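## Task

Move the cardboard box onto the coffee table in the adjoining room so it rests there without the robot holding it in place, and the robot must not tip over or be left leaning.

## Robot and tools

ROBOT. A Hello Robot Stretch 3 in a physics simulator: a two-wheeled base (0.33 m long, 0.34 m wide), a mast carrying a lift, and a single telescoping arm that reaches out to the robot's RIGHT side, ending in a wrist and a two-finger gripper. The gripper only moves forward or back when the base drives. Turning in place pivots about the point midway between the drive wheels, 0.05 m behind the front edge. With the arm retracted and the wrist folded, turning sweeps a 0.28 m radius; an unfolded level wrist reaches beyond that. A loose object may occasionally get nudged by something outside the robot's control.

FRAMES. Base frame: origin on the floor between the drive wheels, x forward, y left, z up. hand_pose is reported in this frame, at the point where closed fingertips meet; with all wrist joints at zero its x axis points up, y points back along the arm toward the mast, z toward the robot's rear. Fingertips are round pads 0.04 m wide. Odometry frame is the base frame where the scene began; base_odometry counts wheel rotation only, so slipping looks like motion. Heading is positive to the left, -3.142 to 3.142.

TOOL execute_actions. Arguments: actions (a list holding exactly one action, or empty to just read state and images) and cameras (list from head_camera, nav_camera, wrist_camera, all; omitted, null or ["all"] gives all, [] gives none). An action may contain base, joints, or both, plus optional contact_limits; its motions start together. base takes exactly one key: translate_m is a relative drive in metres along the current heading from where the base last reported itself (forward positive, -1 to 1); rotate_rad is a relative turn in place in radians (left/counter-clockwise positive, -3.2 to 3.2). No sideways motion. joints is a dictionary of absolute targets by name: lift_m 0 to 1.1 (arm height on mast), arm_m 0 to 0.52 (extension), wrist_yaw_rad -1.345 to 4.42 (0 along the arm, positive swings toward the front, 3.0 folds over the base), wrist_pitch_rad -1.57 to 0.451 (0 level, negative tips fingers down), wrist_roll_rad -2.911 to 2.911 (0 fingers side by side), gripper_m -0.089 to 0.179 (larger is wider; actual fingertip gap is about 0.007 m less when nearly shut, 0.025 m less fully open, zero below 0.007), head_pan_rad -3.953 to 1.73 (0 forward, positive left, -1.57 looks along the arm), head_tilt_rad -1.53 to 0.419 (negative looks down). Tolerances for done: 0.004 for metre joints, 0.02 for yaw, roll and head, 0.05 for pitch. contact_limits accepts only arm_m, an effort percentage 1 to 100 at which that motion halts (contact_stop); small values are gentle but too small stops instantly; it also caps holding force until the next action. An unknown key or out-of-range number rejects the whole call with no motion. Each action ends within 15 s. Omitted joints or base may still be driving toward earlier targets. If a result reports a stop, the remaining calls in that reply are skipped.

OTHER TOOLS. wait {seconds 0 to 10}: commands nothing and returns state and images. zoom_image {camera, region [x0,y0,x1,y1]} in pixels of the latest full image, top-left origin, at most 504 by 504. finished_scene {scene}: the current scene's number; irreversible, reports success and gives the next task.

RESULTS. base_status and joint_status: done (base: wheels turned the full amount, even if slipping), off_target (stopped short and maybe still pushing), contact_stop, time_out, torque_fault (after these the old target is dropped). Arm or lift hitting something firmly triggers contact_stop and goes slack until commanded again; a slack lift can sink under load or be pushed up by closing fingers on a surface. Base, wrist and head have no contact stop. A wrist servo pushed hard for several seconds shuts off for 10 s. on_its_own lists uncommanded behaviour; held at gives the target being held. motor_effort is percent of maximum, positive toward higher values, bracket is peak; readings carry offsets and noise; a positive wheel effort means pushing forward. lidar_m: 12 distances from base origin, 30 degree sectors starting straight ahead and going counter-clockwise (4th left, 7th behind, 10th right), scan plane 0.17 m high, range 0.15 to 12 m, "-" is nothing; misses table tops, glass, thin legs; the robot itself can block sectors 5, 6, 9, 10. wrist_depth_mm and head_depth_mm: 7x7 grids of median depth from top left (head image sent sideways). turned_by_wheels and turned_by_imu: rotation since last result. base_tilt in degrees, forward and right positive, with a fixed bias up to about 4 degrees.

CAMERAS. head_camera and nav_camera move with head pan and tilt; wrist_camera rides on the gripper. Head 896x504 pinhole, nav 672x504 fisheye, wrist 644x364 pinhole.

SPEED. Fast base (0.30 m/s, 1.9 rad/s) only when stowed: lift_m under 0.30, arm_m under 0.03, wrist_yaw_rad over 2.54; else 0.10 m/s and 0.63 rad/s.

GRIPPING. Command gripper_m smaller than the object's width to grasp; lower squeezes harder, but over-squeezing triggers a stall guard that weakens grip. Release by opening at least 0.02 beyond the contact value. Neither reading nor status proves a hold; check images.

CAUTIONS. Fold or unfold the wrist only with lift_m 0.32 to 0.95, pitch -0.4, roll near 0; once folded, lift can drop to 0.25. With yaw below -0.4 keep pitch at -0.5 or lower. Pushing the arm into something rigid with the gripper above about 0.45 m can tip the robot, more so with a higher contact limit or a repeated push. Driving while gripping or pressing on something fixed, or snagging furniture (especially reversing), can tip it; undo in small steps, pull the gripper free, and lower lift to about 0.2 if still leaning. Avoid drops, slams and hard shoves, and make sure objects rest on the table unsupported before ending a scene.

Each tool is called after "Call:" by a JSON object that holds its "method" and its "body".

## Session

Call:
{"method": "execute_actions", "body": {"actions": []}}

Scene clock: 0.00 s.
base_odometry: x=+0.000 y=+0.000 heading=+0.000 (m, m, rad; odometry frame)
turned_by_wheels: +0.000 (rad since the last result)
turned_by_imu: +0.000 (rad since the last result)
base_tilt: forward=-1.1 right=-1.4 (deg)
lidar_m: 1.29 2.94 2.36 1.37 1.54 1.18 0.85 0.80 0.82 1.03 0.97 0.99
head_depth_mm: 1173 1164 1143 1130 1112 1099 1084 / 1309 1293 1266 1251 1234 1221 1197 / 1481 1457 1430 1407 1387 1361 1341 / 1669 2568 3739 3741 3610 3565 2397 / 1861 2105 3526 3519 3539 3450 2602 / 1817 2333 2379 2350 2334 2281 2299 / 1917 2693 2882 2764 2698 2601 2413
base_status: not commanded
joint_positions: lift_m=+0.507 arm_m=+0.000 wrist_yaw_rad=+2.973 wrist_pitch_rad=-0.359 wrist_roll_rad=+0.004 gripper_m=+0.037 head_pan_rad=+0.010 head_tilt_rad=+0.007
joint_status: not commanded
motor_effort: left_wheel=+1 right_wheel=-1 lift_m=+29 arm_m=-1 wrist_yaw_rad=+1 wrist_pitch_rad=+6 wrist_roll_rad=+0 gripper_m=+0 head_pan_rad=+0 head_tilt_rad=+3 (%)
hand_pose: x=+0.0175 y=+0.0835 z=+0.5335 quat_wxyz=(+0.185, +0.705, +0.067, +0.682) (m; base frame)
wrist_depth_mm: - - - - - - - / - - - - - - - / - - - - - - - / - - - - - - - / - - - - - - - / 929 934 - 854 872 854 834 / 783 737 719 736 703 718 706
pictures: head_camera (sideways: a quarter turn clockwise sets it upright), nav_camera (sideways: a quarter turn counterclockwise sets it upright), wrist_camera
Images, in order (width x height): head_camera 896x504, nav_camera 672x504, wrist_camera 644x364.

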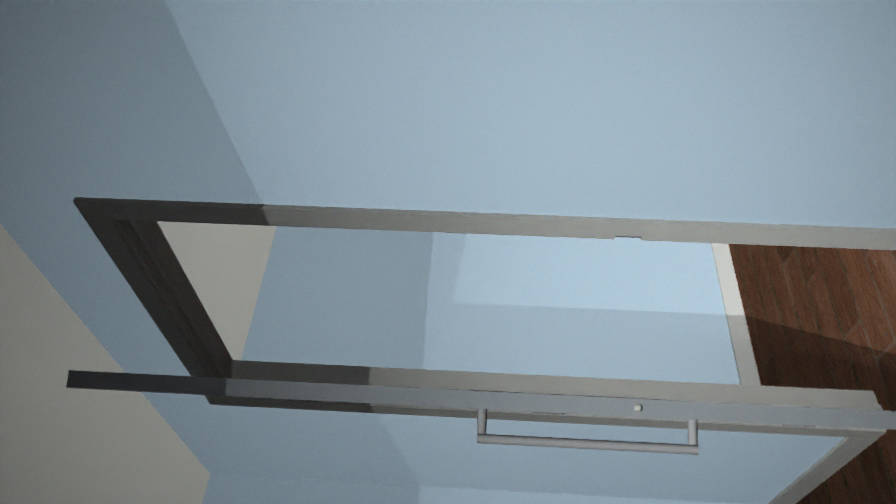

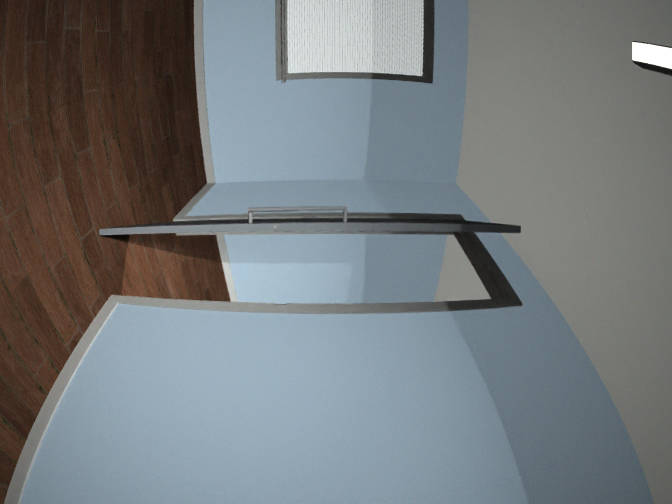

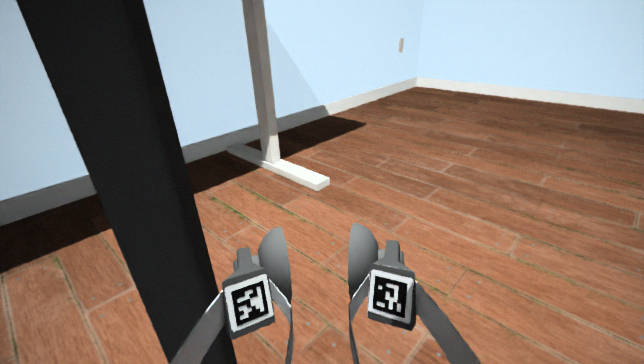

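Call:
{"method": "execute_actions", "body": {"actions": [{"joints":{"head_pan_rad":-2.9,"head_tilt_rad":-0.7}}], "cameras": ["nav_camera","head_camera"]}}

Call:
{"method": "execute_actions", "body": {"actions": [{"joints":{"head_pan_rad":0.1,"head_tilt_rad":-0.7}}], "cameras": ["nav_camera","head_camera"]}}

Scene clock: 3.80 s.
base_odometry: x=+0.000 y=+0.000 heading=+0.000 (m, m, rad; odometry frame)
turned_by_wheels: +0.000 (rad since the last result)
turned_by_imu: +0.001 (rad since the last result)
base_tilt: forward=-1.0 right=-1.4 (deg)
lidar_m: 1.28 2.94 2.36 1.37 1.54 1.17 0.85 0.80 0.82 1.04 0.97 0.99
head_depth_mm: 826 937 1079 1276 1547 1467 1257 / 794 893 1022 1197 1439 1461 1252 / 764 857 974 1131 1344 1450 1244 / 736 821 932 1070 1266 1406 1238 / 710 791 891 1021 1193 1369 1232 / 687 761 852 970 1122 1322 1225 / 666 736 818 926 1067 1261 1217
base_status: not commanded
joint_positions: lift_m=+0.507 arm_m=+0.000 wrist_yaw_rad=+2.973 wrist_pitch_rad=-0.359 wrist_roll_rad=+0.004 gripper_m=+0.037 head_pan_rad=-2.893 head_tilt_rad=-0.691
joint_status: all done
motor_effort: left_wheel=+0(0) right_wheel=+0(0) lift_m=+30(30) arm_m=+0(0) wrist_yaw_rad=+0(0) wrist_pitch_rad=+5(5) wrist_roll_rad=+0(0) gripper_m=-1(0) head_pan_rad=-4(45) head_tilt_rad=-6(49) (%)
hand_pose: x=+0.0175 y=+0.0835 z=+0.5335 quat_wxyz=(+0.185, +0.705, +0.067, +0.682) (m; base frame)
wrist_depth_mm: - - - - - - - / - - - - - - - / - - - - - - - / - - - - - - - / - - - - - - - / 906 894 - 862 885 860 859 / 760 751 706 752 712 708 710
pictures: head_camera (sideways: a quarter turn clockwise sets it upright), nav_camera (sideways: a quarter turn counterclockwise sets it upright)
Images, in order (width x height): head_camera 896x504, nav_camera 672x504.

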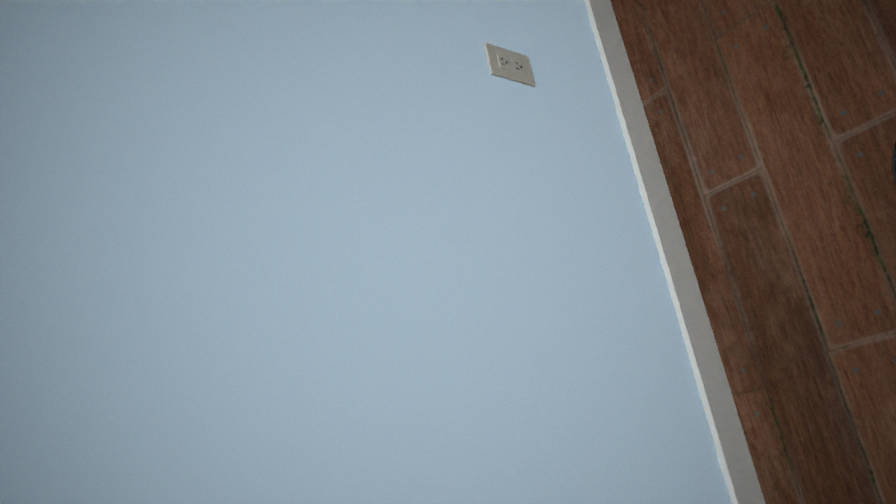

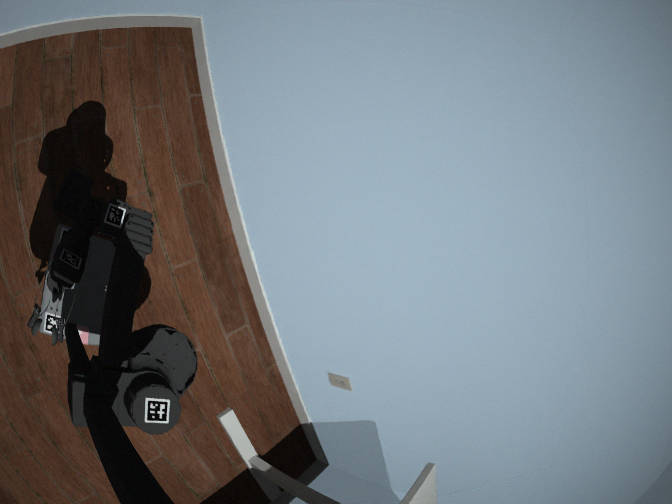

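Scene clock: 5.67 s.
base_odometry: x=+0.000 y=+0.000 heading=+0.000 (m, m, rad; odometry frame)
turned_by_wheels: +0.000 (rad since the last result)
turned_by_imu: +0.000 (rad since the last result)
base_tilt: forward=-1.0 right=-1.4 (deg)
lidar_m: 1.28 2.95 2.37 1.37 1.54 1.18 0.85 0.80 0.82 1.03 0.97 0.99
head_depth_mm: 1133 1203 1284 1377 1477 1466 1268 / 1264 1358 1465 1585 1661 1468 1260 / 3258 3561 2550 1846 1743 1457 1243 / 3087 3435 2873 2162 1727 1447 1238 / 2099 2340 2596 2079 1718 1434 1231 / 2458 2797 2792 2126 1701 1421 1224 / 2666 2910 2763 2091 1681 1411 1215
base_status: not commanded
joint_positions: lift_m=+0.507 arm_m=+0.000 wrist_yaw_rad=+2.973 wrist_pitch_rad=-0.359 wrist_roll_rad=+0.004 gripper_m=+0.037 head_pan_rad=+0.093 head_tilt_rad=-0.691
joint_status: all done
motor_effort: left_wheel=+0(0) right_wheel=-1(0) lift_m=+30(30) arm_m=-1(0) wrist_yaw_rad=+0(0) wrist_pitch_rad=+5(5) wrist_roll_rad=+0(0) gripper_m=+0(1) head_pan_rad=+3(47) head_tilt_rad=-4(5) (%)
hand_pose: x=+0.0175 y=+0.0835 z=+0.5335 quat_wxyz=(+0.185, +0.705, +0.067, +0.682) (m; base frame)
wrist_depth_mm: - - - - - - - / - - - - - - - / - - - - - - - / - - - - - - - / - - - - - - - / 915 907 - 871 888 849 836 / 740 770 715 733 693 709 710
pictures: head_camera (sideways: a quarter turn clockwise sets it upright), nav_camera (sideways: a quarter turn counterclockwise sets it upright)
Images, in order (width x height): head_camera 896x504, nav_camera 672x504.

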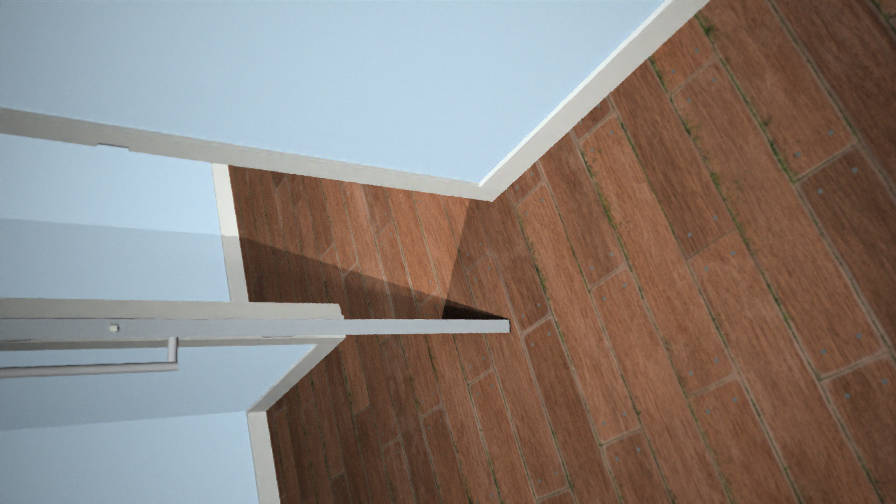

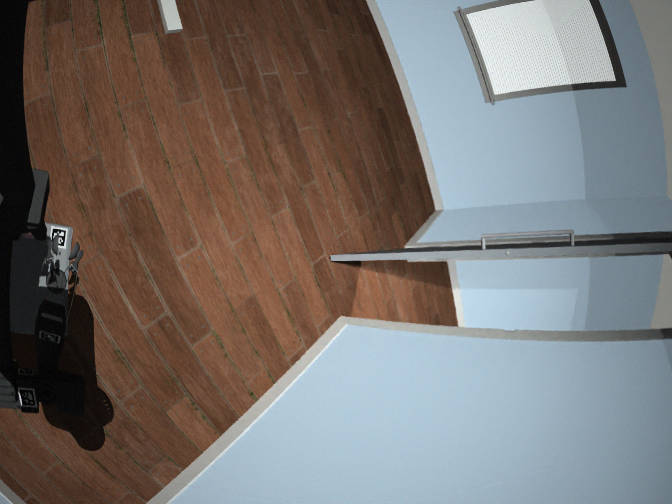

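Call:
{"method": "execute_actions", "body": {"actions": [{"base":{"rotate_rad":2.3},"joints":{"head_pan_rad":-0.2,"head_tilt_rad":-0.5}}], "cameras": ["nav_camera","head_camera"]}}

Scene clock: 10.53 s.
base_odometry: x=+0.000 y=+0.000 heading=+2.300 (m, m, rad; odometry frame)
turned_by_wheels: +2.300 (rad since the last result)
turned_by_imu: +2.292 (rad since the last result)
base_tilt: forward=-1.1 right=-1.4 (deg)
lidar_m: 1.17 1.01 0.81 0.80 0.87 0.98 0.97 1.06 1.42 2.95 1.39 1.37
head_depth_mm: 1363 1469 1309 964 1967 1714 1407 / 1332 1460 1282 951 1939 1705 1396 / 1324 1449 1251 931 1914 1699 1394 / 1312 1436 1222 917 1897 1681 1392 / 1299 1421 1195 905 1882 1662 1382 / 1300 1417 1178 893 1854 1654 1363 / 1297 1398 1046 1665 1819 1638 1354
base_status: done
joint_positions: lift_m=+0.507 arm_m=+0.000 wrist_yaw_rad=+2.973 wrist_pitch_rad=-0.359 wrist_roll_rad=+0.004 gripper_m=+0.037 head_pan_rad=-0.193 head_tilt_rad=-0.507
joint_status: all done
motor_effort: left_wheel=-3(7) right_wheel=+6(12) lift_m=+30(29) arm_m=+0(1) wrist_yaw_rad=+0(0) wrist_pitch_rad=+5(5) wrist_roll_rad=+0(0) gripper_m=+0(1) head_pan_rad=-4(24) head_tilt_rad=+4(25) (%)
hand_pose: x=+0.0175 y=+0.0835 z=+0.5334 quat_wxyz=(+0.185, +0.705, +0.067, +0.682) (m; base frame)
wrist_depth_mm: - 745 745 755 790 817 814 / 761 - 819 817 830 846 908 / 831 - 888 899 894 912 965 / 894 - 913 970 999 - - / 964 - 977 - - - - / 906 915 - 880 865 873 840 / 758 753 718 724 711 712 707
pictures: head_camera (sideways: a quarter turn clockwise sets it upright), nav_camera (sideways: a quarter turn counterclockwise sets it upright)
Images, in order (width x height): head_camera 896x504, nav_camera 672x504.

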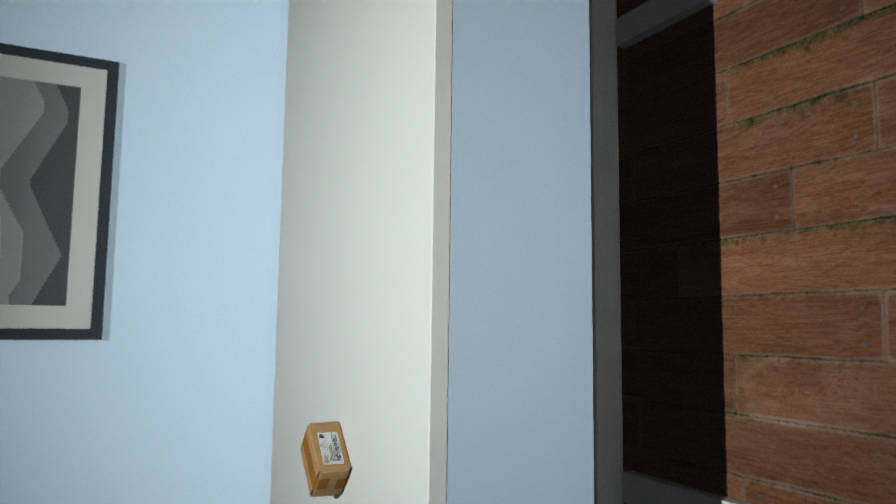

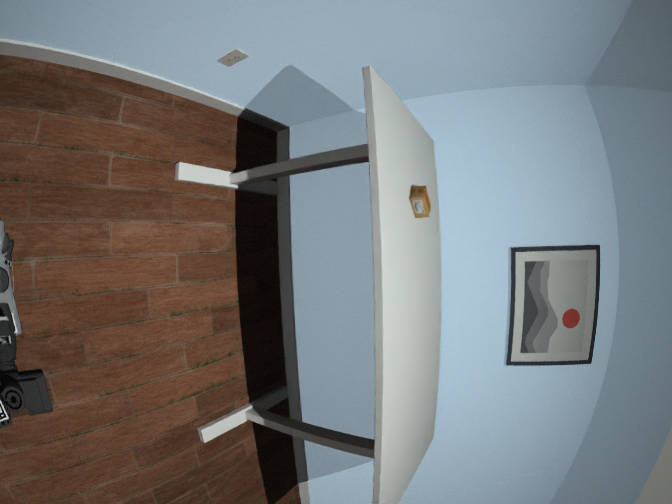

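Call:
{"method": "execute_actions", "body": {"actions": [{"base":{"rotate_rad":0.474},"joints":{"wrist_yaw_rad":0,"wrist_pitch_rad":-0.4,"gripper_m":0.17,"lift_m":0.7}}], "cameras": []}}

Call:
{"method": "execute_actions", "body": {"actions": [{"base":{"translate_m":0.51},"joints":{"lift_m":1.09,"head_pan_rad":-0.6,"head_tilt_rad":-0.5}}], "cameras": ["head_camera"]}}

Call:
{"method": "execute_actions", "body": {"actions": [{"base":{"rotate_rad":0.967},"joints":{"head_pan_rad":-1.57,"head_tilt_rad":-0.55}}]}}

Scene clock: 14.20 s.
base_odometry: x=+0.000 y=+0.000 heading=+2.774 (m, m, rad; odometry frame)
turned_by_wheels: +0.474 (rad since the last result)
turned_by_imu: +0.473 (rad since the last result)
base_tilt: forward=-1.1 right=-1.4 (deg)
lidar_m: 1.05 0.81 0.80 0.85 0.99 0.97 1.04 1.43 2.94 2.01 1.37 1.17
head_depth_mm: 1286 1376 1308 897 1736 1711 1407 / 1334 1429 1267 940 1806 1711 1399 / 1377 1485 1250 942 1893 1700 1387 / 1427 1553 1225 1323 1493 1585 1382 / 1457 1566 1212 1873 2006 1665 1359 / 1275 1366 1407 1570 1724 1657 1363 / 1099 1163 1237 1322 1424 1501 1355
base_status: done
joint_positions: lift_m=+0.699 arm_m=+0.000 wrist_yaw_rad=+0.002 wrist_pitch_rad=-0.415 wrist_roll_rad=+0.004 gripper_m=+0.170 head_pan_rad=-0.193 head_tilt_rad=-0.507
joint_status: all done
motor_effort: left_wheel=-3(7) right_wheel=+6(11) lift_m=+37(40) arm_m=-1(1) wrist_yaw_rad=-1(2) wrist_pitch_rad=+5(6) wrist_roll_rad=+0(0) gripper_m=+0(84) head_pan_rad=-3(3) head_tilt_rad=+5(5) (%)
hand_pose: x=-0.0210 y=-0.3695 z=+0.7129 quat_wxyz=(+0.691, +0.146, -0.693, -0.145) (m; base frame)
wrist_depth_mm: - - - - - - - / - - - - - - - / - - - - - - - / - - - - - - - / - - - - - - - / - - - - - - - / 996 914 929 912 907 883 867
pictures: none
No camera images: the call's "cameras" was empty. Leave "cameras" out to get every camera's image.

Scene clock: 20.53 s.
base_odometry: x=-0.476 y=+0.184 heading=+2.773 (m, m, rad; odometry frame)
turned_by_wheels: +0.000 (rad since the last result)
turned_by_imu: +0.001 (rad since the last result)
base_tilt: forward=-1.1 right=-1.4 (deg)
lidar_m: 0.67 0.52 0.51 0.54 0.79 1.39 1.48 1.88 3.20 1.29 1.14 0.70
head_depth_mm: 933 1028 1110 805 581 456 1411 / 954 1030 1091 793 576 465 1398 / 955 1028 1089 678 570 462 1391 / 951 1028 1088 770 565 458 1384 / 950 1025 1086 762 559 455 1367 / 945 1026 1086 749 554 451 1263 / 948 1022 1095 742 548 448 1353
base_status: done
joint_positions: lift_m=+1.089 arm_m=+0.000 wrist_yaw_rad=+0.002 wrist_pitch_rad=-0.415 wrist_roll_rad=+0.004 gripper_m=+0.170 head_pan_rad=-0.593 head_tilt_rad=-0.507
joint_status: all done
motor_effort: left_wheel=-3(5) right_wheel=+6(12) lift_m=+38(43) arm_m=+0(1) wrist_yaw_rad=-1(2) wrist_pitch_rad=+5(5) wrist_roll_rad=+0(1) gripper_m=-1(0) head_pan_rad=-4(29) head_tilt_rad=+4(5) (%)
hand_pose: x=-0.0211 y=-0.3694 z=+1.1028 quat_wxyz=(+0.691, +0.146, -0.693, -0.146) (m; base frame)
wrist_depth_mm: 766 938 - - - - - / 774 964 - - - - - / 766 795 794 752 - - - / 581 569 562 580 - - - / 451 448 435 - - - - / 369 374 382 - - - - / 324 307 - - - - -
pictures: head_camera (sideways: a quarter turn clockwise sets it upright)
Images, in order (width x height): head_camera 896x504.

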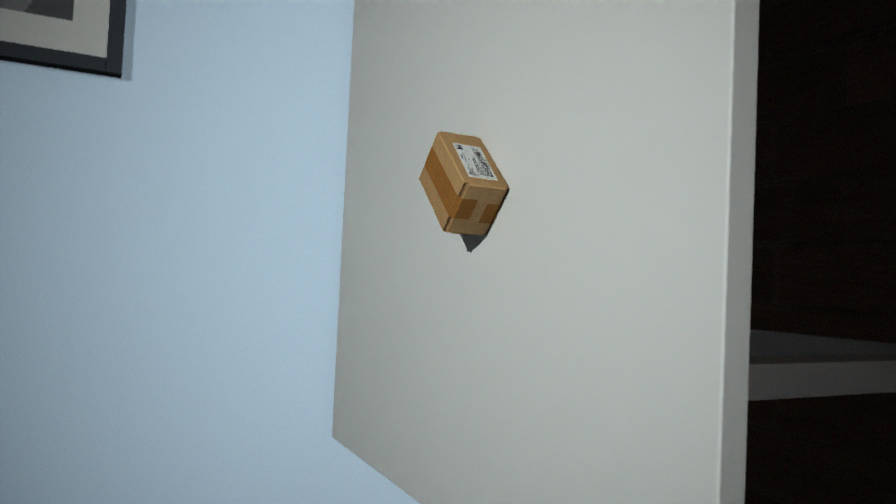

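Scene clock: 23.00 s.
base_odometry: x=-0.476 y=+0.184 heading=-2.543 (m, m, rad; odometry frame)
turned_by_wheels: +0.967 (rad since the last result)
turned_by_imu: +0.964 (rad since the last result)
base_tilt: forward=-1.1 right=-1.3 (deg)
lidar_m: 0.51 0.53 0.73 1.39 1.45 1.89 3.21 1.29 1.16 0.69 0.72 0.53
head_depth_mm: 916 - - - - - 1367 / 934 - - - - - 1298 / 932 - - - - - 1282 / 943 - - - - - 1317 / 954 1036 1058 744 513 465 1308 / 951 1032 1042 770 526 460 1266 / 951 1032 1097 690 521 456 1323
base_status: done
joint_positions: lift_m=+1.089 arm_m=+0.000 wrist_yaw_rad=+0.002 wrist_pitch_rad=-0.415 wrist_roll_rad=+0.004 gripper_m=+0.170 head_pan_rad=-1.563 head_tilt_rad=-0.543
joint_status: all done
motor_effort: left_wheel=-4(7) right_wheel=+6(10) lift_m=+38(38) arm_m=-1(0) wrist_yaw_rad=-1(2) wrist_pitch_rad=+6(5) wrist_roll_rad=+0(0) gripper_m=+0(0) head_pan_rad=-3(44) head_tilt_rad=-5(12) (%)
hand_pose: x=-0.0212 y=-0.3694 z=+1.1028 quat_wxyz=(+0.691, +0.146, -0.693, -0.146) (m; base frame)
wrist_depth_mm: 673 780 785 789 798 807 816 / 659 862 849 869 883 861 895 / 665 917 798 758 739 732 689 / 639 838 549 515 503 535 521 / 638 464 436 426 422 438 409 / 622 378 358 352 350 344 343 / 557 296 305 301 296 292 287
pictures: head_camera (sideways: a quarter turn clockwise sets it upright), nav_camera (sideways: a quarter turn counterclockwise sets it upright), wrist_camera
Images, in order (width x height): head_camera 896x504, nav_camera 672x504, wrist_camera 644x364.

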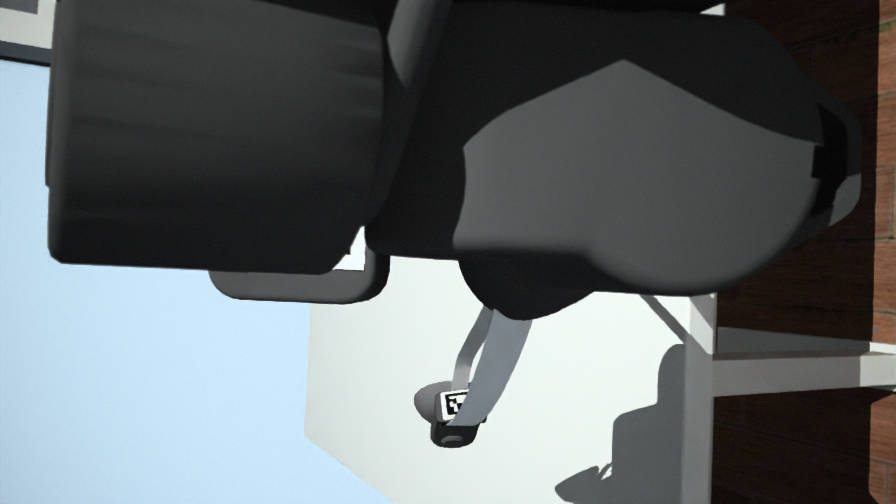

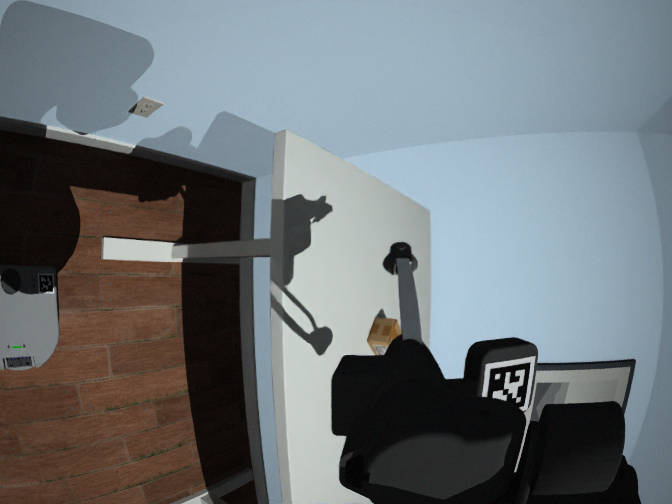

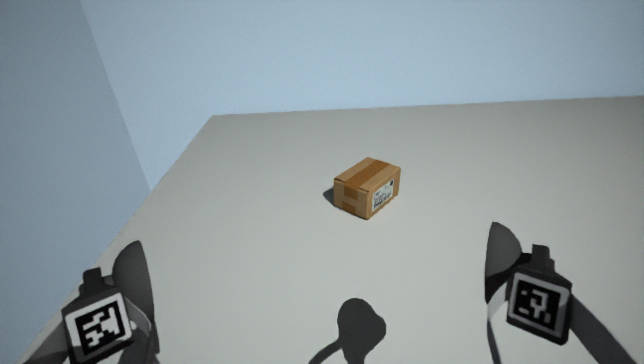

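Call:
{"method": "execute_actions", "body": {"actions": [{"base":{"translate_m":0.075},"joints":{"wrist_yaw_rad":-0.75,"wrist_pitch_rad":-0.6,"arm_m":0.3,"head_tilt_rad":-0.65}}], "cameras": ["head_camera","wrist_camera"]}}

Scene clock: 27.03 s.
base_odometry: x=-0.538 y=+0.141 heading=-2.543 (m, m, rad; odometry frame)
turned_by_wheels: +0.000 (rad since the last result)
turned_by_imu: +0.001 (rad since the last result)
base_tilt: forward=-1.1 right=-1.3 (deg)
lidar_m: 0.43 0.45 0.62 1.39 1.45 1.95 3.28 1.36 1.16 0.69 0.61 0.45
head_depth_mm: 985 1061 837 622 486 1532 1290 / 958 1064 801 617 483 1511 1284 / - - 796 608 478 1508 1279 / 944 - 819 601 474 1494 1272 / 958 1042 812 595 471 1372 1221 / 956 1039 800 588 481 1475 1256 / 957 1055 1161 583 476 1427 1248
base_status: done
joint_positions: lift_m=+1.089 arm_m=+0.300 wrist_yaw_rad=-0.748 wrist_pitch_rad=-0.612 wrist_roll_rad=+0.004 gripper_m=+0.170 head_pan_rad=-1.563 head_tilt_rad=-0.642
joint_status: all done
motor_effort: left_wheel=-3(4) right_wheel=+6(11) lift_m=+39(38) arm_m=+4(10) wrist_yaw_rad=-1(2) wrist_pitch_rad=+4(6) wrist_roll_rad=+0(1) gripper_m=+0(0) head_pan_rad=-3(4) head_tilt_rad=-5(18) (%)
hand_pose: x=-0.1548 y=-0.5880 z=+1.0613 quat_wxyz=(+0.549, -0.049, -0.706, -0.445) (m; base frame)
wrist_depth_mm: 445 517 642 765 827 811 802 / 479 564 620 602 595 584 584 / 477 485 476 469 466 458 451 / 400 400 389 385 378 381 377 / 336 332 319 307 321 326 317 / 291 294 271 267 281 280 279 / - 247 251 248 250 245 243
pictures: head_camera (sideways: a quarter turn clockwise sets it upright), wrist_camera
Images, in order (width x height): head_camera 896x504, wrist_camera 644x364.

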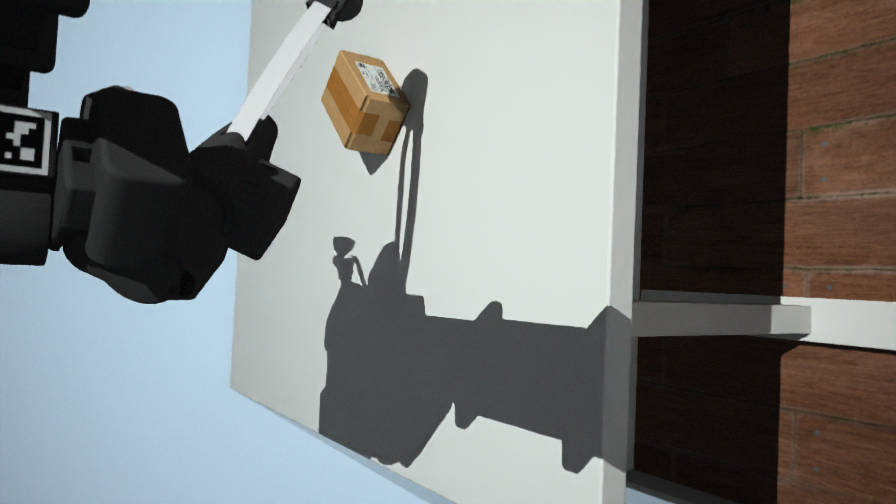

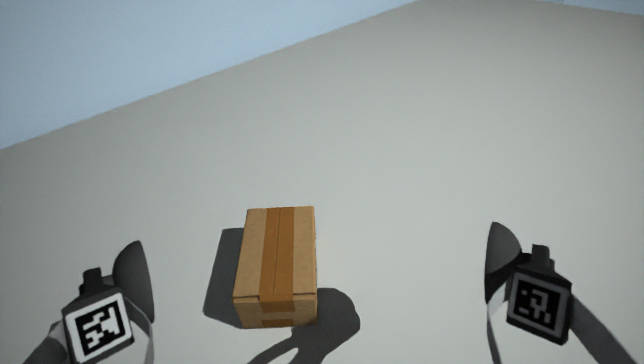

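Call:
{"method": "execute_actions", "body": {"actions": [{"base":{"translate_m":-0.018},"joints":{"arm_m":0.372,"lift_m":1.03}}], "cameras": ["head_camera","wrist_camera"]}}

Scene clock: 29.10 s.
base_odometry: x=-0.523 y=+0.152 heading=-2.544 (m, m, rad; odometry frame)
turned_by_wheels: +0.000 (rad since the last result)
turned_by_imu: +0.000 (rad since the last result)
base_tilt: forward=-1.1 right=-1.4 (deg)
lidar_m: 0.45 0.47 0.65 1.39 1.44 1.94 3.27 1.34 1.16 0.69 0.64 0.47
head_depth_mm: 946 - 909 622 486 1523 1295 / 933 1072 845 615 482 1515 1282 / 933 - 755 608 477 1500 1273 / 945 - 781 601 474 1485 1268 / 958 1040 816 595 470 1390 1225 / 957 1041 800 590 481 1472 1259 / 957 1053 1138 584 476 1469 1246
base_status: done
joint_positions: lift_m=+1.031 arm_m=+0.372 wrist_yaw_rad=-0.748 wrist_pitch_rad=-0.612 wrist_roll_rad=+0.004 gripper_m=+0.170 head_pan_rad=-1.563 head_tilt_rad=-0.642
joint_status: all done
motor_effort: left_wheel=-3(7) right_wheel=+6(7) lift_m=+17(31) arm_m=+4(1) wrist_yaw_rad=-1(2) wrist_pitch_rad=+4(4) wrist_roll_rad=+0(0) gripper_m=+0(1) head_pan_rad=-3(3) head_tilt_rad=-5(6) (%)
hand_pose: x=-0.1548 y=-0.6599 z=+1.0023 quat_wxyz=(+0.548, -0.049, -0.706, -0.445) (m; base frame)
wrist_depth_mm: 392 464 559 639 639 619 609 / 415 465 475 467 460 449 442 / 372 370 367 367 357 352 350 / 309 304 297 297 293 293 284 / 258 257 253 187 247 254 244 / 223 226 219 162 214 213 213 / - 191 193 144 187 188 187
pictures: head_camera (sideways: a quarter turn clockwise sets it upright), wrist_camera
Images, in order (width x height): head_camera 896x504, wrist_camera 644x364.

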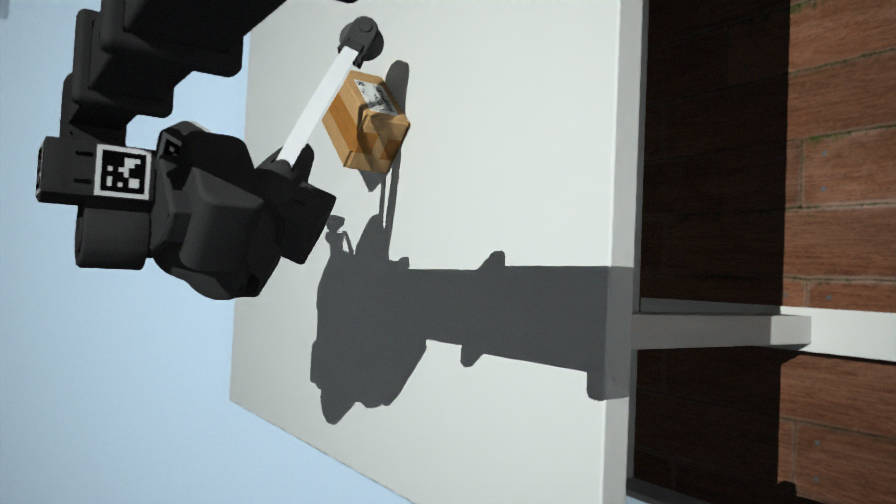

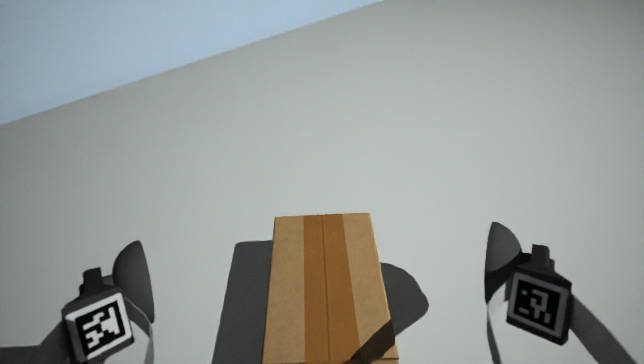

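Call:
{"method": "execute_actions", "body": {"actions": [{"joints":{"lift_m":0.993,"gripper_m":0.11}}], "cameras": ["wrist_camera"]}}

Call:
{"method": "execute_actions", "body": {"actions": [{"joints":{"gripper_m":0.015}}], "cameras": ["wrist_camera"]}}

Call:
{"method": "execute_actions", "body": {"actions": [{"joints":{"lift_m":1.05}}], "cameras": ["wrist_camera","head_camera"]}}

Scene clock: 30.63 s.
base_odometry: x=-0.523 y=+0.152 heading=-2.544 (m, m, rad; odometry frame)
turned_by_wheels: +0.000 (rad since the last result)
turned_by_imu: +0.000 (rad since the last result)
base_tilt: forward=-1.1 right=-1.3 (deg)
lidar_m: 0.45 0.47 0.65 1.39 1.45 1.93 3.27 1.34 1.16 0.69 0.64 0.47
head_depth_mm: 959 1018 - 598 486 1527 1291 / 959 - 849 615 481 1516 1283 / 954 - - 608 478 1503 1275 / 958 1027 741 601 473 1494 1266 / 958 1044 809 597 470 1391 1225 / 957 1042 800 588 480 1475 1251 / 955 1051 1138 583 477 1465 1247
base_status: not commanded
joint_positions: lift_m=+0.994 arm_m=+0.372 wrist_yaw_rad=-0.748 wrist_pitch_rad=-0.612 wrist_roll_rad=+0.004 gripper_m=+0.110 head_pan_rad=-1.563 head_tilt_rad=-0.642
joint_status: all done
motor_effort: left_wheel=-3(3) right_wheel=+5(6) lift_m=+17(20) arm_m=+3(4) wrist_yaw_rad=-1(1) wrist_pitch_rad=+5(4) wrist_roll_rad=+0(0) gripper_m=-1(84) head_pan_rad=-3(3) head_tilt_rad=-5(5) (%)
hand_pose: x=-0.1548 y=-0.6599 z=+0.9652 quat_wxyz=(+0.548, -0.049, -0.706, -0.445) (m; base frame)
wrist_depth_mm: 397 463 517 524 511 506 488 / 389 392 386 377 370 369 361 / 305 303 298 296 290 288 282 / 249 247 242 166 238 236 233 / 209 208 206 140 197 201 198 / 182 180 169 122 125 174 172 / 159 157 152 113 148 153 153
pictures: wrist_camera
Images, in order (width x height): wrist_camera 644x364.

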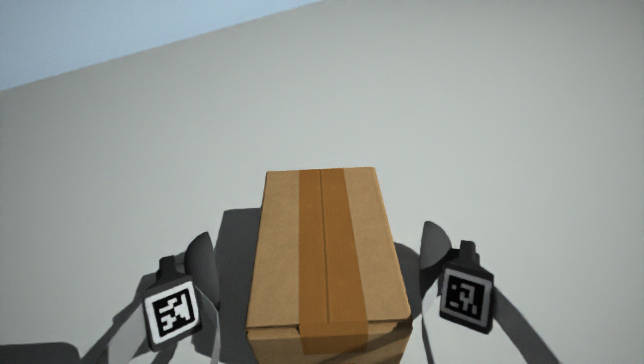

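Scene clock: 32.07 s.
base_odometry: x=-0.523 y=+0.152 heading=-2.544 (m, m, rad; odometry frame)
turned_by_wheels: +0.000 (rad since the last result)
turned_by_imu: +0.000 (rad since the last result)
base_tilt: forward=-1.1 right=-1.4 (deg)
lidar_m: 0.45 0.47 0.65 1.39 1.45 1.94 3.27 1.34 1.16 0.69 0.64 0.47
head_depth_mm: 958 1021 - 597 486 1521 1295 / 958 - 850 613 482 1524 1285 / 952 - 718 609 478 1501 1280 / 954 1026 741 601 474 1494 1272 / 957 1041 809 595 470 1386 1232 / 955 1040 800 589 480 1475 1252 / 956 1055 1143 583 476 1460 1246
base_status: not commanded
joint_positions: lift_m=+0.994 arm_m=+0.372 wrist_yaw_rad=-0.749 wrist_pitch_rad=-0.612 wrist_roll_rad=+0.004 gripper_m=+0.016 head_pan_rad=-1.563 head_tilt_rad=-0.642
joint_status: all done
motor_effort: left_wheel=-3(3) right_wheel=+6(6) lift_m=+18(17) arm_m=+3(3) wrist_yaw_rad=-1(1) wrist_pitch_rad=+4(4) wrist_roll_rad=+0(0) gripper_m=-23(98) head_pan_rad=-4(3) head_tilt_rad=-5(5) (%)
hand_pose: x=-0.1549 y=-0.6600 z=+0.9654 quat_wxyz=(+0.549, -0.049, -0.706, -0.445) (m; base frame)
wrist_depth_mm: 393 457 518 529 516 506 492 / 392 395 386 382 372 365 359 / 306 303 297 295 292 286 283 / 249 248 243 166 238 236 232 / 210 209 206 141 203 200 199 / 181 181 123 122 122 175 173 / 160 159 150 115 148 154 153
pictures: wrist_camera
Images, in order (width x height): wrist_camera 644x364.

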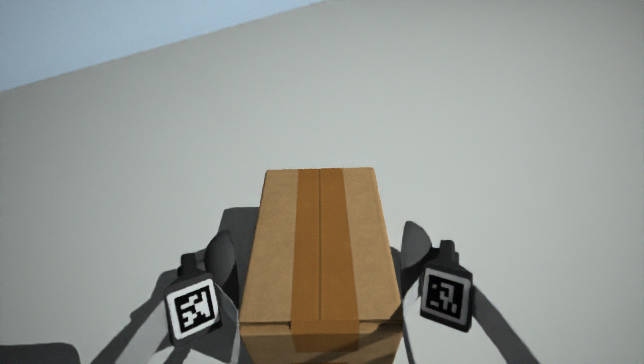

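Scene clock: 33.43 s.
base_odometry: x=-0.523 y=+0.152 heading=-2.544 (m, m, rad; odometry frame)
turned_by_wheels: +0.000 (rad since the last result)
turned_by_imu: +0.000 (rad since the last result)
base_tilt: forward=-1.1 right=-1.4 (deg)
lidar_m: 0.45 0.47 0.65 1.39 1.44 1.93 3.28 1.34 1.16 0.69 0.64 0.47
head_depth_mm: 928 1089 865 622 486 1530 1295 / - 1065 729 614 481 1511 1280 / - - 752 607 478 1504 1276 / 933 - 786 601 474 1495 1273 / 957 1038 813 595 470 1380 1225 / 955 1038 801 589 480 1474 1252 / 957 1054 1136 583 476 1463 1249
base_status: not commanded
joint_positions: lift_m=+1.049 arm_m=+0.372 wrist_yaw_rad=-0.749 wrist_pitch_rad=-0.621 wrist_roll_rad=+0.004 gripper_m=+0.022 head_pan_rad=-1.563 head_tilt_rad=-0.642
joint_status: all done
on_its_own: gripper_m is held at +0.021, not at your +0.015, by its stall guard, which is still easing
motor_effort: left_wheel=-3(3) right_wheel=+6(6) lift_m=+40(38) arm_m=+4(3) wrist_yaw_rad=-1(1) wrist_pitch_rad=+8(7) wrist_roll_rad=+0(0) gripper_m=-21(23) head_pan_rad=-4(3) head_tilt_rad=-6(5) (%)
hand_pose: x=-0.1538 y=-0.6589 z=+1.0195 quat_wxyz=(+0.546, -0.046, -0.706, -0.448) (m; base frame)
wrist_depth_mm: 396 457 556 648 679 651 650 / 420 478 500 494 488 478 477 / 401 394 392 386 381 380 373 / 328 327 321 319 318 313 308 / 279 277 274 152 269 266 262 / 244 240 131 125 124 232 231 / 213 212 120 113 198 204 205
pictures: head_camera (sideways: a quarter turn clockwise sets it upright), wrist_camera
Images, in order (width x height): head_camera 896x504, wrist_camera 644x364.

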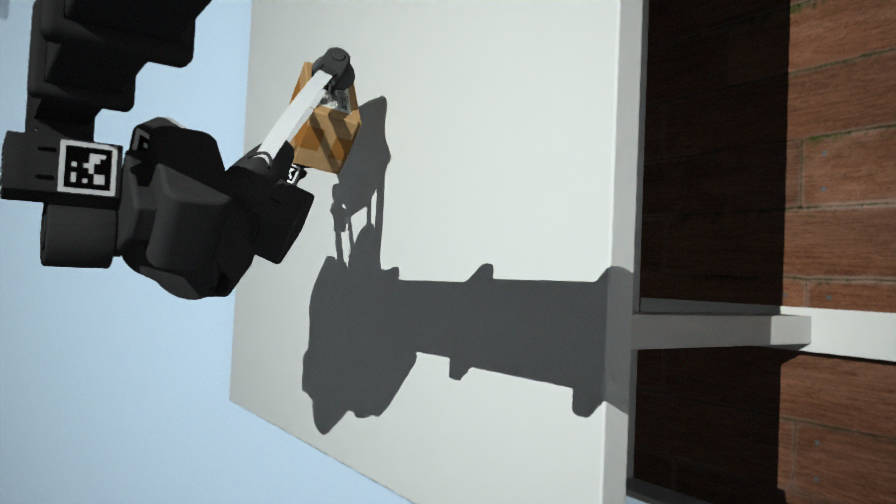

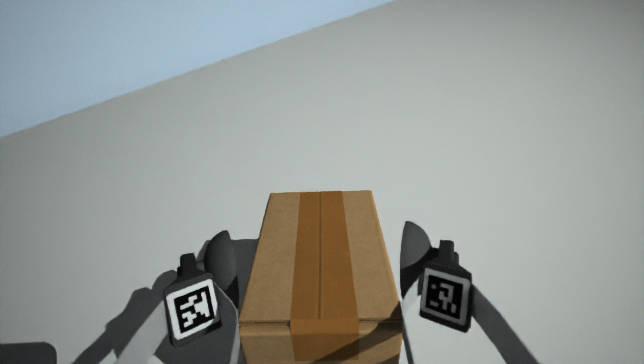

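Call:
{"method": "execute_actions", "body": {"actions": [{"joints":{"lift_m":0.996,"gripper_m":0.03}}], "cameras": []}}

Call:
{"method": "execute_actions", "body": {"actions": [{"joints":{"gripper_m":0.12}}], "cameras": ["wrist_camera"]}}

Call:
{"method": "execute_actions", "body": {"actions": [{"base":{"translate_m":-0.014},"joints":{"arm_m":0.387,"lift_m":0.99}}], "cameras": ["wrist_camera"]}}

Scene clock: 35.07 s.
base_odometry: x=-0.523 y=+0.152 heading=-2.544 (m, m, rad; odometry frame)
turned_by_wheels: +0.000 (rad since the last result)
turned_by_imu: +0.000 (rad since the last result)
base_tilt: forward=-1.0 right=-1.3 (deg)
lidar_m: 0.45 0.47 0.65 1.39 1.45 1.93 3.27 1.34 1.16 0.69 0.64 0.47
head_depth_mm: 959 1022 - 598 486 1529 1286 / 959 - 852 614 482 1512 1285 / 947 - 719 608 478 1508 1278 / 954 - 741 603 474 1497 1268 / 955 1044 809 595 470 1388 1224 / 957 1040 800 588 480 1464 1252 / 954 1057 1136 584 477 1465 1246
base_status: not commanded
joint_positions: lift_m=+0.997 arm_m=+0.372 wrist_yaw_rad=-0.749 wrist_pitch_rad=-0.618 wrist_roll_rad=+0.004 gripper_m=+0.031 head_pan_rad=-1.563 head_tilt_rad=-0.642
joint_status: all done
motor_effort: left_wheel=-3(3) right_wheel=+5(6) lift_m=+17(33) arm_m=+4(3) wrist_yaw_rad=-1(1) wrist_pitch_rad=+6(8) wrist_roll_rad=+0(0) gripper_m=-18(22) head_pan_rad=-3(4) head_tilt_rad=-5(5) (%)
hand_pose: x=-0.1542 y=-0.6592 z=+0.9672 quat_wxyz=(+0.547, -0.047, -0.706, -0.447) (m; base frame)
wrist_depth_mm: 394 462 518 532 511 506 495 / 395 392 384 377 368 366 360 / 309 306 299 296 292 289 285 / 250 249 246 169 240 240 234 / 213 209 208 142 206 202 200 / 183 184 123 123 122 176 174 / 161 160 152 116 151 155 155
pictures: none
No camera images: the call's "cameras" was empty. Leave "cameras" out to get every camera's image.

Scene clock: 36.47 s.
base_odometry: x=-0.523 y=+0.152 heading=-2.544 (m, m, rad; odometry frame)
turned_by_wheels: +0.000 (rad since the last result)
turned_by_imu: +0.000 (rad since the last result)
base_tilt: forward=-1.0 right=-1.4 (deg)
lidar_m: 0.45 0.47 0.65 1.39 1.44 1.93 3.25 1.34 1.16 0.69 0.64 0.47
head_depth_mm: 959 1020 - 598 486 1525 1290 / 959 - 851 616 482 1513 1280 / 945 - 715 608 478 1500 1278 / 961 - 741 601 474 1492 1270 / 957 1041 807 595 471 1383 1224 / 957 1039 799 589 481 1472 1255 / 957 1055 1142 582 476 1462 1245
base_status: not commanded
joint_positions: lift_m=+0.997 arm_m=+0.372 wrist_yaw_rad=-0.749 wrist_pitch_rad=-0.618 wrist_roll_rad=+0.004 gripper_m=+0.120 head_pan_rad=-1.563 head_tilt_rad=-0.642
joint_status: all done
motor_effort: left_wheel=-3(3) right_wheel=+5(5) lift_m=+16(17) arm_m=+4(3) wrist_yaw_rad=-1(1) wrist_pitch_rad=+6(6) wrist_roll_rad=+0(0) gripper_m=+0(81) head_pan_rad=-3(3) head_tilt_rad=-6(5) (%)
hand_pose: x=-0.1542 y=-0.6592 z=+0.9672 quat_wxyz=(+0.547, -0.047, -0.706, -0.447) (m; base frame)
wrist_depth_mm: 391 461 519 526 523 506 489 / 395 396 388 380 371 365 363 / 306 305 298 294 290 290 286 / 251 247 246 169 239 237 236 / 211 212 208 143 203 203 201 / 183 182 171 124 169 179 174 / 162 155 152 115 150 152 155
pictures: wrist_camera
Images, in order (width x height): wrist_camera 644x364.

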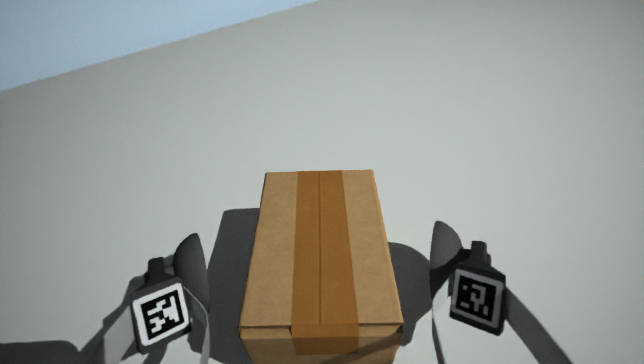

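Scene clock: 37.40 s.
base_odometry: x=-0.511 y=+0.159 heading=-2.544 (m, m, rad; odometry frame)
turned_by_wheels: +0.000 (rad since the last result)
turned_by_imu: +0.000 (rad since the last result)
base_tilt: forward=-1.1 right=-1.3 (deg)
lidar_m: 0.47 0.48 0.66 1.39 1.45 1.92 3.26 1.33 1.16 0.69 0.65 0.48
head_depth_mm: 960 1030 - 597 486 1526 1292 / 958 - 849 615 482 1512 1287 / 951 - 698 607 479 1504 1275 / 956 1025 726 603 473 1492 1278 / 959 1040 807 596 470 1135 1223 / 956 1038 802 589 480 1471 1251 / 954 1053 1119 583 476 1465 1249
base_status: done
joint_positions: lift_m=+0.991 arm_m=+0.386 wrist_yaw_rad=-0.749 wrist_pitch_rad=-0.608 wrist_roll_rad=+0.004 gripper_m=+0.120 head_pan_rad=-1.563 head_tilt_rad=-0.642
joint_status: all done
motor_effort: left_wheel=-2(7) right_wheel=+2(4) lift_m=+15(16) arm_m=+4(2) wrist_yaw_rad=+0(1) wrist_pitch_rad=+3(6) wrist_roll_rad=+0(0) gripper_m=-1(1) head_pan_rad=-3(3) head_tilt_rad=-4(5) (%)
hand_pose: x=-0.1553 y=-0.6753 z=+0.9632 quat_wxyz=(+0.549, -0.050, -0.706, -0.444) (m; base frame)
wrist_depth_mm: 384 449 501 531 520 504 496 / 381 395 384 379 370 360 358 / 307 301 301 292 287 284 281 / 247 244 242 240 237 233 232 / 208 206 199 138 198 197 196 / 180 179 167 120 146 174 171 / 158 153 130 106 111 148 151
pictures: wrist_camera
Images, in order (width x height): wrist_camera 644x364.

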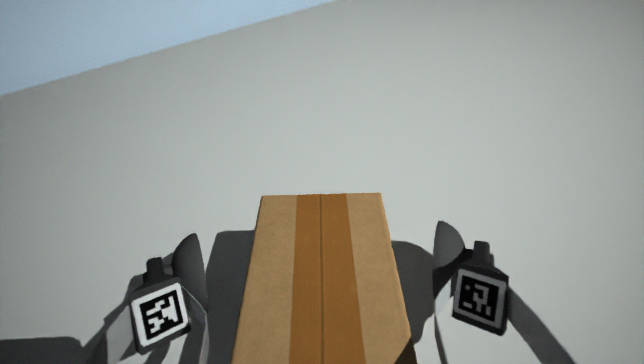

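Call:
{"method": "execute_actions", "body": {"actions": [{"joints":{"gripper_m":0.03}}], "cameras": ["wrist_camera"]}}

Call:
{"method": "execute_actions", "body": {"actions": [{"joints":{"lift_m":1.05}}], "cameras": ["wrist_camera"]}}

Scene clock: 41.97 s.
base_odometry: x=-0.511 y=+0.159 heading=-2.544 (m, m, rad; odometry frame)
turned_by_wheels: +0.000 (rad since the last result)
turned_by_imu: +0.001 (rad since the last result)
base_tilt: forward=-1.1 right=-1.3 (deg)
lidar_m: 0.47 0.48 0.66 1.39 1.45 1.92 3.25 1.32 1.16 0.69 0.66 0.48
head_depth_mm: 960 1027 - 597 487 1532 1291 / 959 - 847 612 482 1524 1287 / 951 - 700 609 478 1504 1272 / 958 1027 744 602 473 1500 1270 / 956 1044 808 596 469 1138 1227 / 957 1039 801 589 481 1472 1252 / 954 1058 1122 582 476 1466 1249
base_status: not commanded
joint_positions: lift_m=+0.991 arm_m=+0.387 wrist_yaw_rad=-0.749 wrist_pitch_rad=-0.600 wrist_roll_rad=+0.004 gripper_m=+0.031 head_pan_rad=-1.563 head_tilt_rad=-0.642
joint_status: all done
motor_effort: left_wheel=-2(2) right_wheel=+3(4) lift_m=+14(14) arm_m=+3(5) wrist_yaw_rad=-1(1) wrist_pitch_rad=+0(3) wrist_roll_rad=-1(0) gripper_m=-20(96) head_pan_rad=-3(4) head_tilt_rad=-5(4) (%)
hand_pose: x=-0.1562 y=-0.6763 z=+0.9648 quat_wxyz=(+0.551, -0.053, -0.706, -0.442) (m; base frame)
wrist_depth_mm: 380 440 521 545 535 526 503 / 384 402 392 382 379 371 366 / 311 305 303 297 295 289 287 / 250 247 247 244 239 237 234 / 210 210 206 140 201 200 200 / 181 181 122 122 121 174 172 / 159 158 113 107 129 153 152
pictures: wrist_camera
Images, in order (width x height): wrist_camera 644x364.

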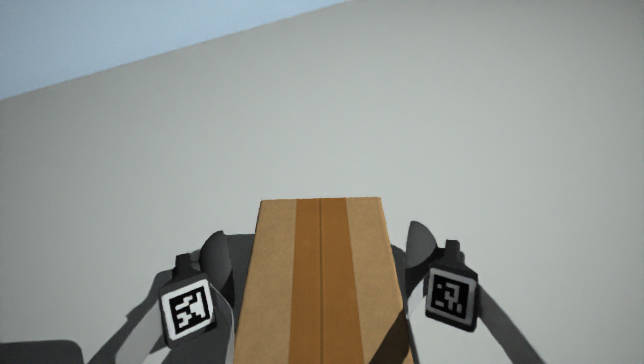

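Scene clock: 43.33 s.
base_odometry: x=-0.511 y=+0.159 heading=-2.544 (m, m, rad; odometry frame)
turned_by_wheels: +0.000 (rad since the last result)
turned_by_imu: +0.000 (rad since the last result)
base_tilt: forward=-1.0 right=-1.3 (deg)
lidar_m: 0.47 0.48 0.66 1.39 1.44 1.92 3.25 1.33 1.16 0.69 0.65 0.48
head_depth_mm: 924 1090 866 621 486 1528 1289 / - 1065 727 616 482 1520 1282 / - - 720 608 479 1505 1279 / 931 - 802 602 474 1498 1268 / 954 1043 813 596 470 1138 1221 / 959 1039 800 589 481 1474 1257 / 954 1059 1121 583 476 1458 1244
base_status: not commanded
joint_positions: lift_m=+1.049 arm_m=+0.387 wrist_yaw_rad=-0.749 wrist_pitch_rad=-0.620 wrist_roll_rad=+0.004 gripper_m=+0.031 head_pan_rad=-1.563 head_tilt_rad=-0.642
joint_status: all done
motor_effort: left_wheel=-3(3) right_wheel=+5(4) lift_m=+39(41) arm_m=+3(4) wrist_yaw_rad=-1(1) wrist_pitch_rad=+7(7) wrist_roll_rad=+0(0) gripper_m=-19(20) head_pan_rad=-4(3) head_tilt_rad=-5(6) (%)
hand_pose: x=-0.1540 y=-0.6740 z=+1.0197 quat_wxyz=(+0.547, -0.046, -0.706, -0.447) (m; base frame)
wrist_depth_mm: 381 454 549 651 668 659 648 / 407 463 511 500 487 485 477 / 406 402 392 385 385 383 379 / 332 328 325 321 314 314 309 / 279 277 275 147 270 269 266 / 243 240 129 123 126 234 230 / 214 212 113 107 113 204 204
pictures: wrist_camera
Images, in order (width x height): wrist_camera 644x364.

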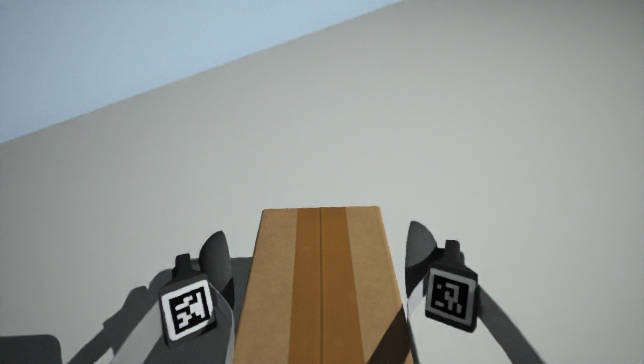

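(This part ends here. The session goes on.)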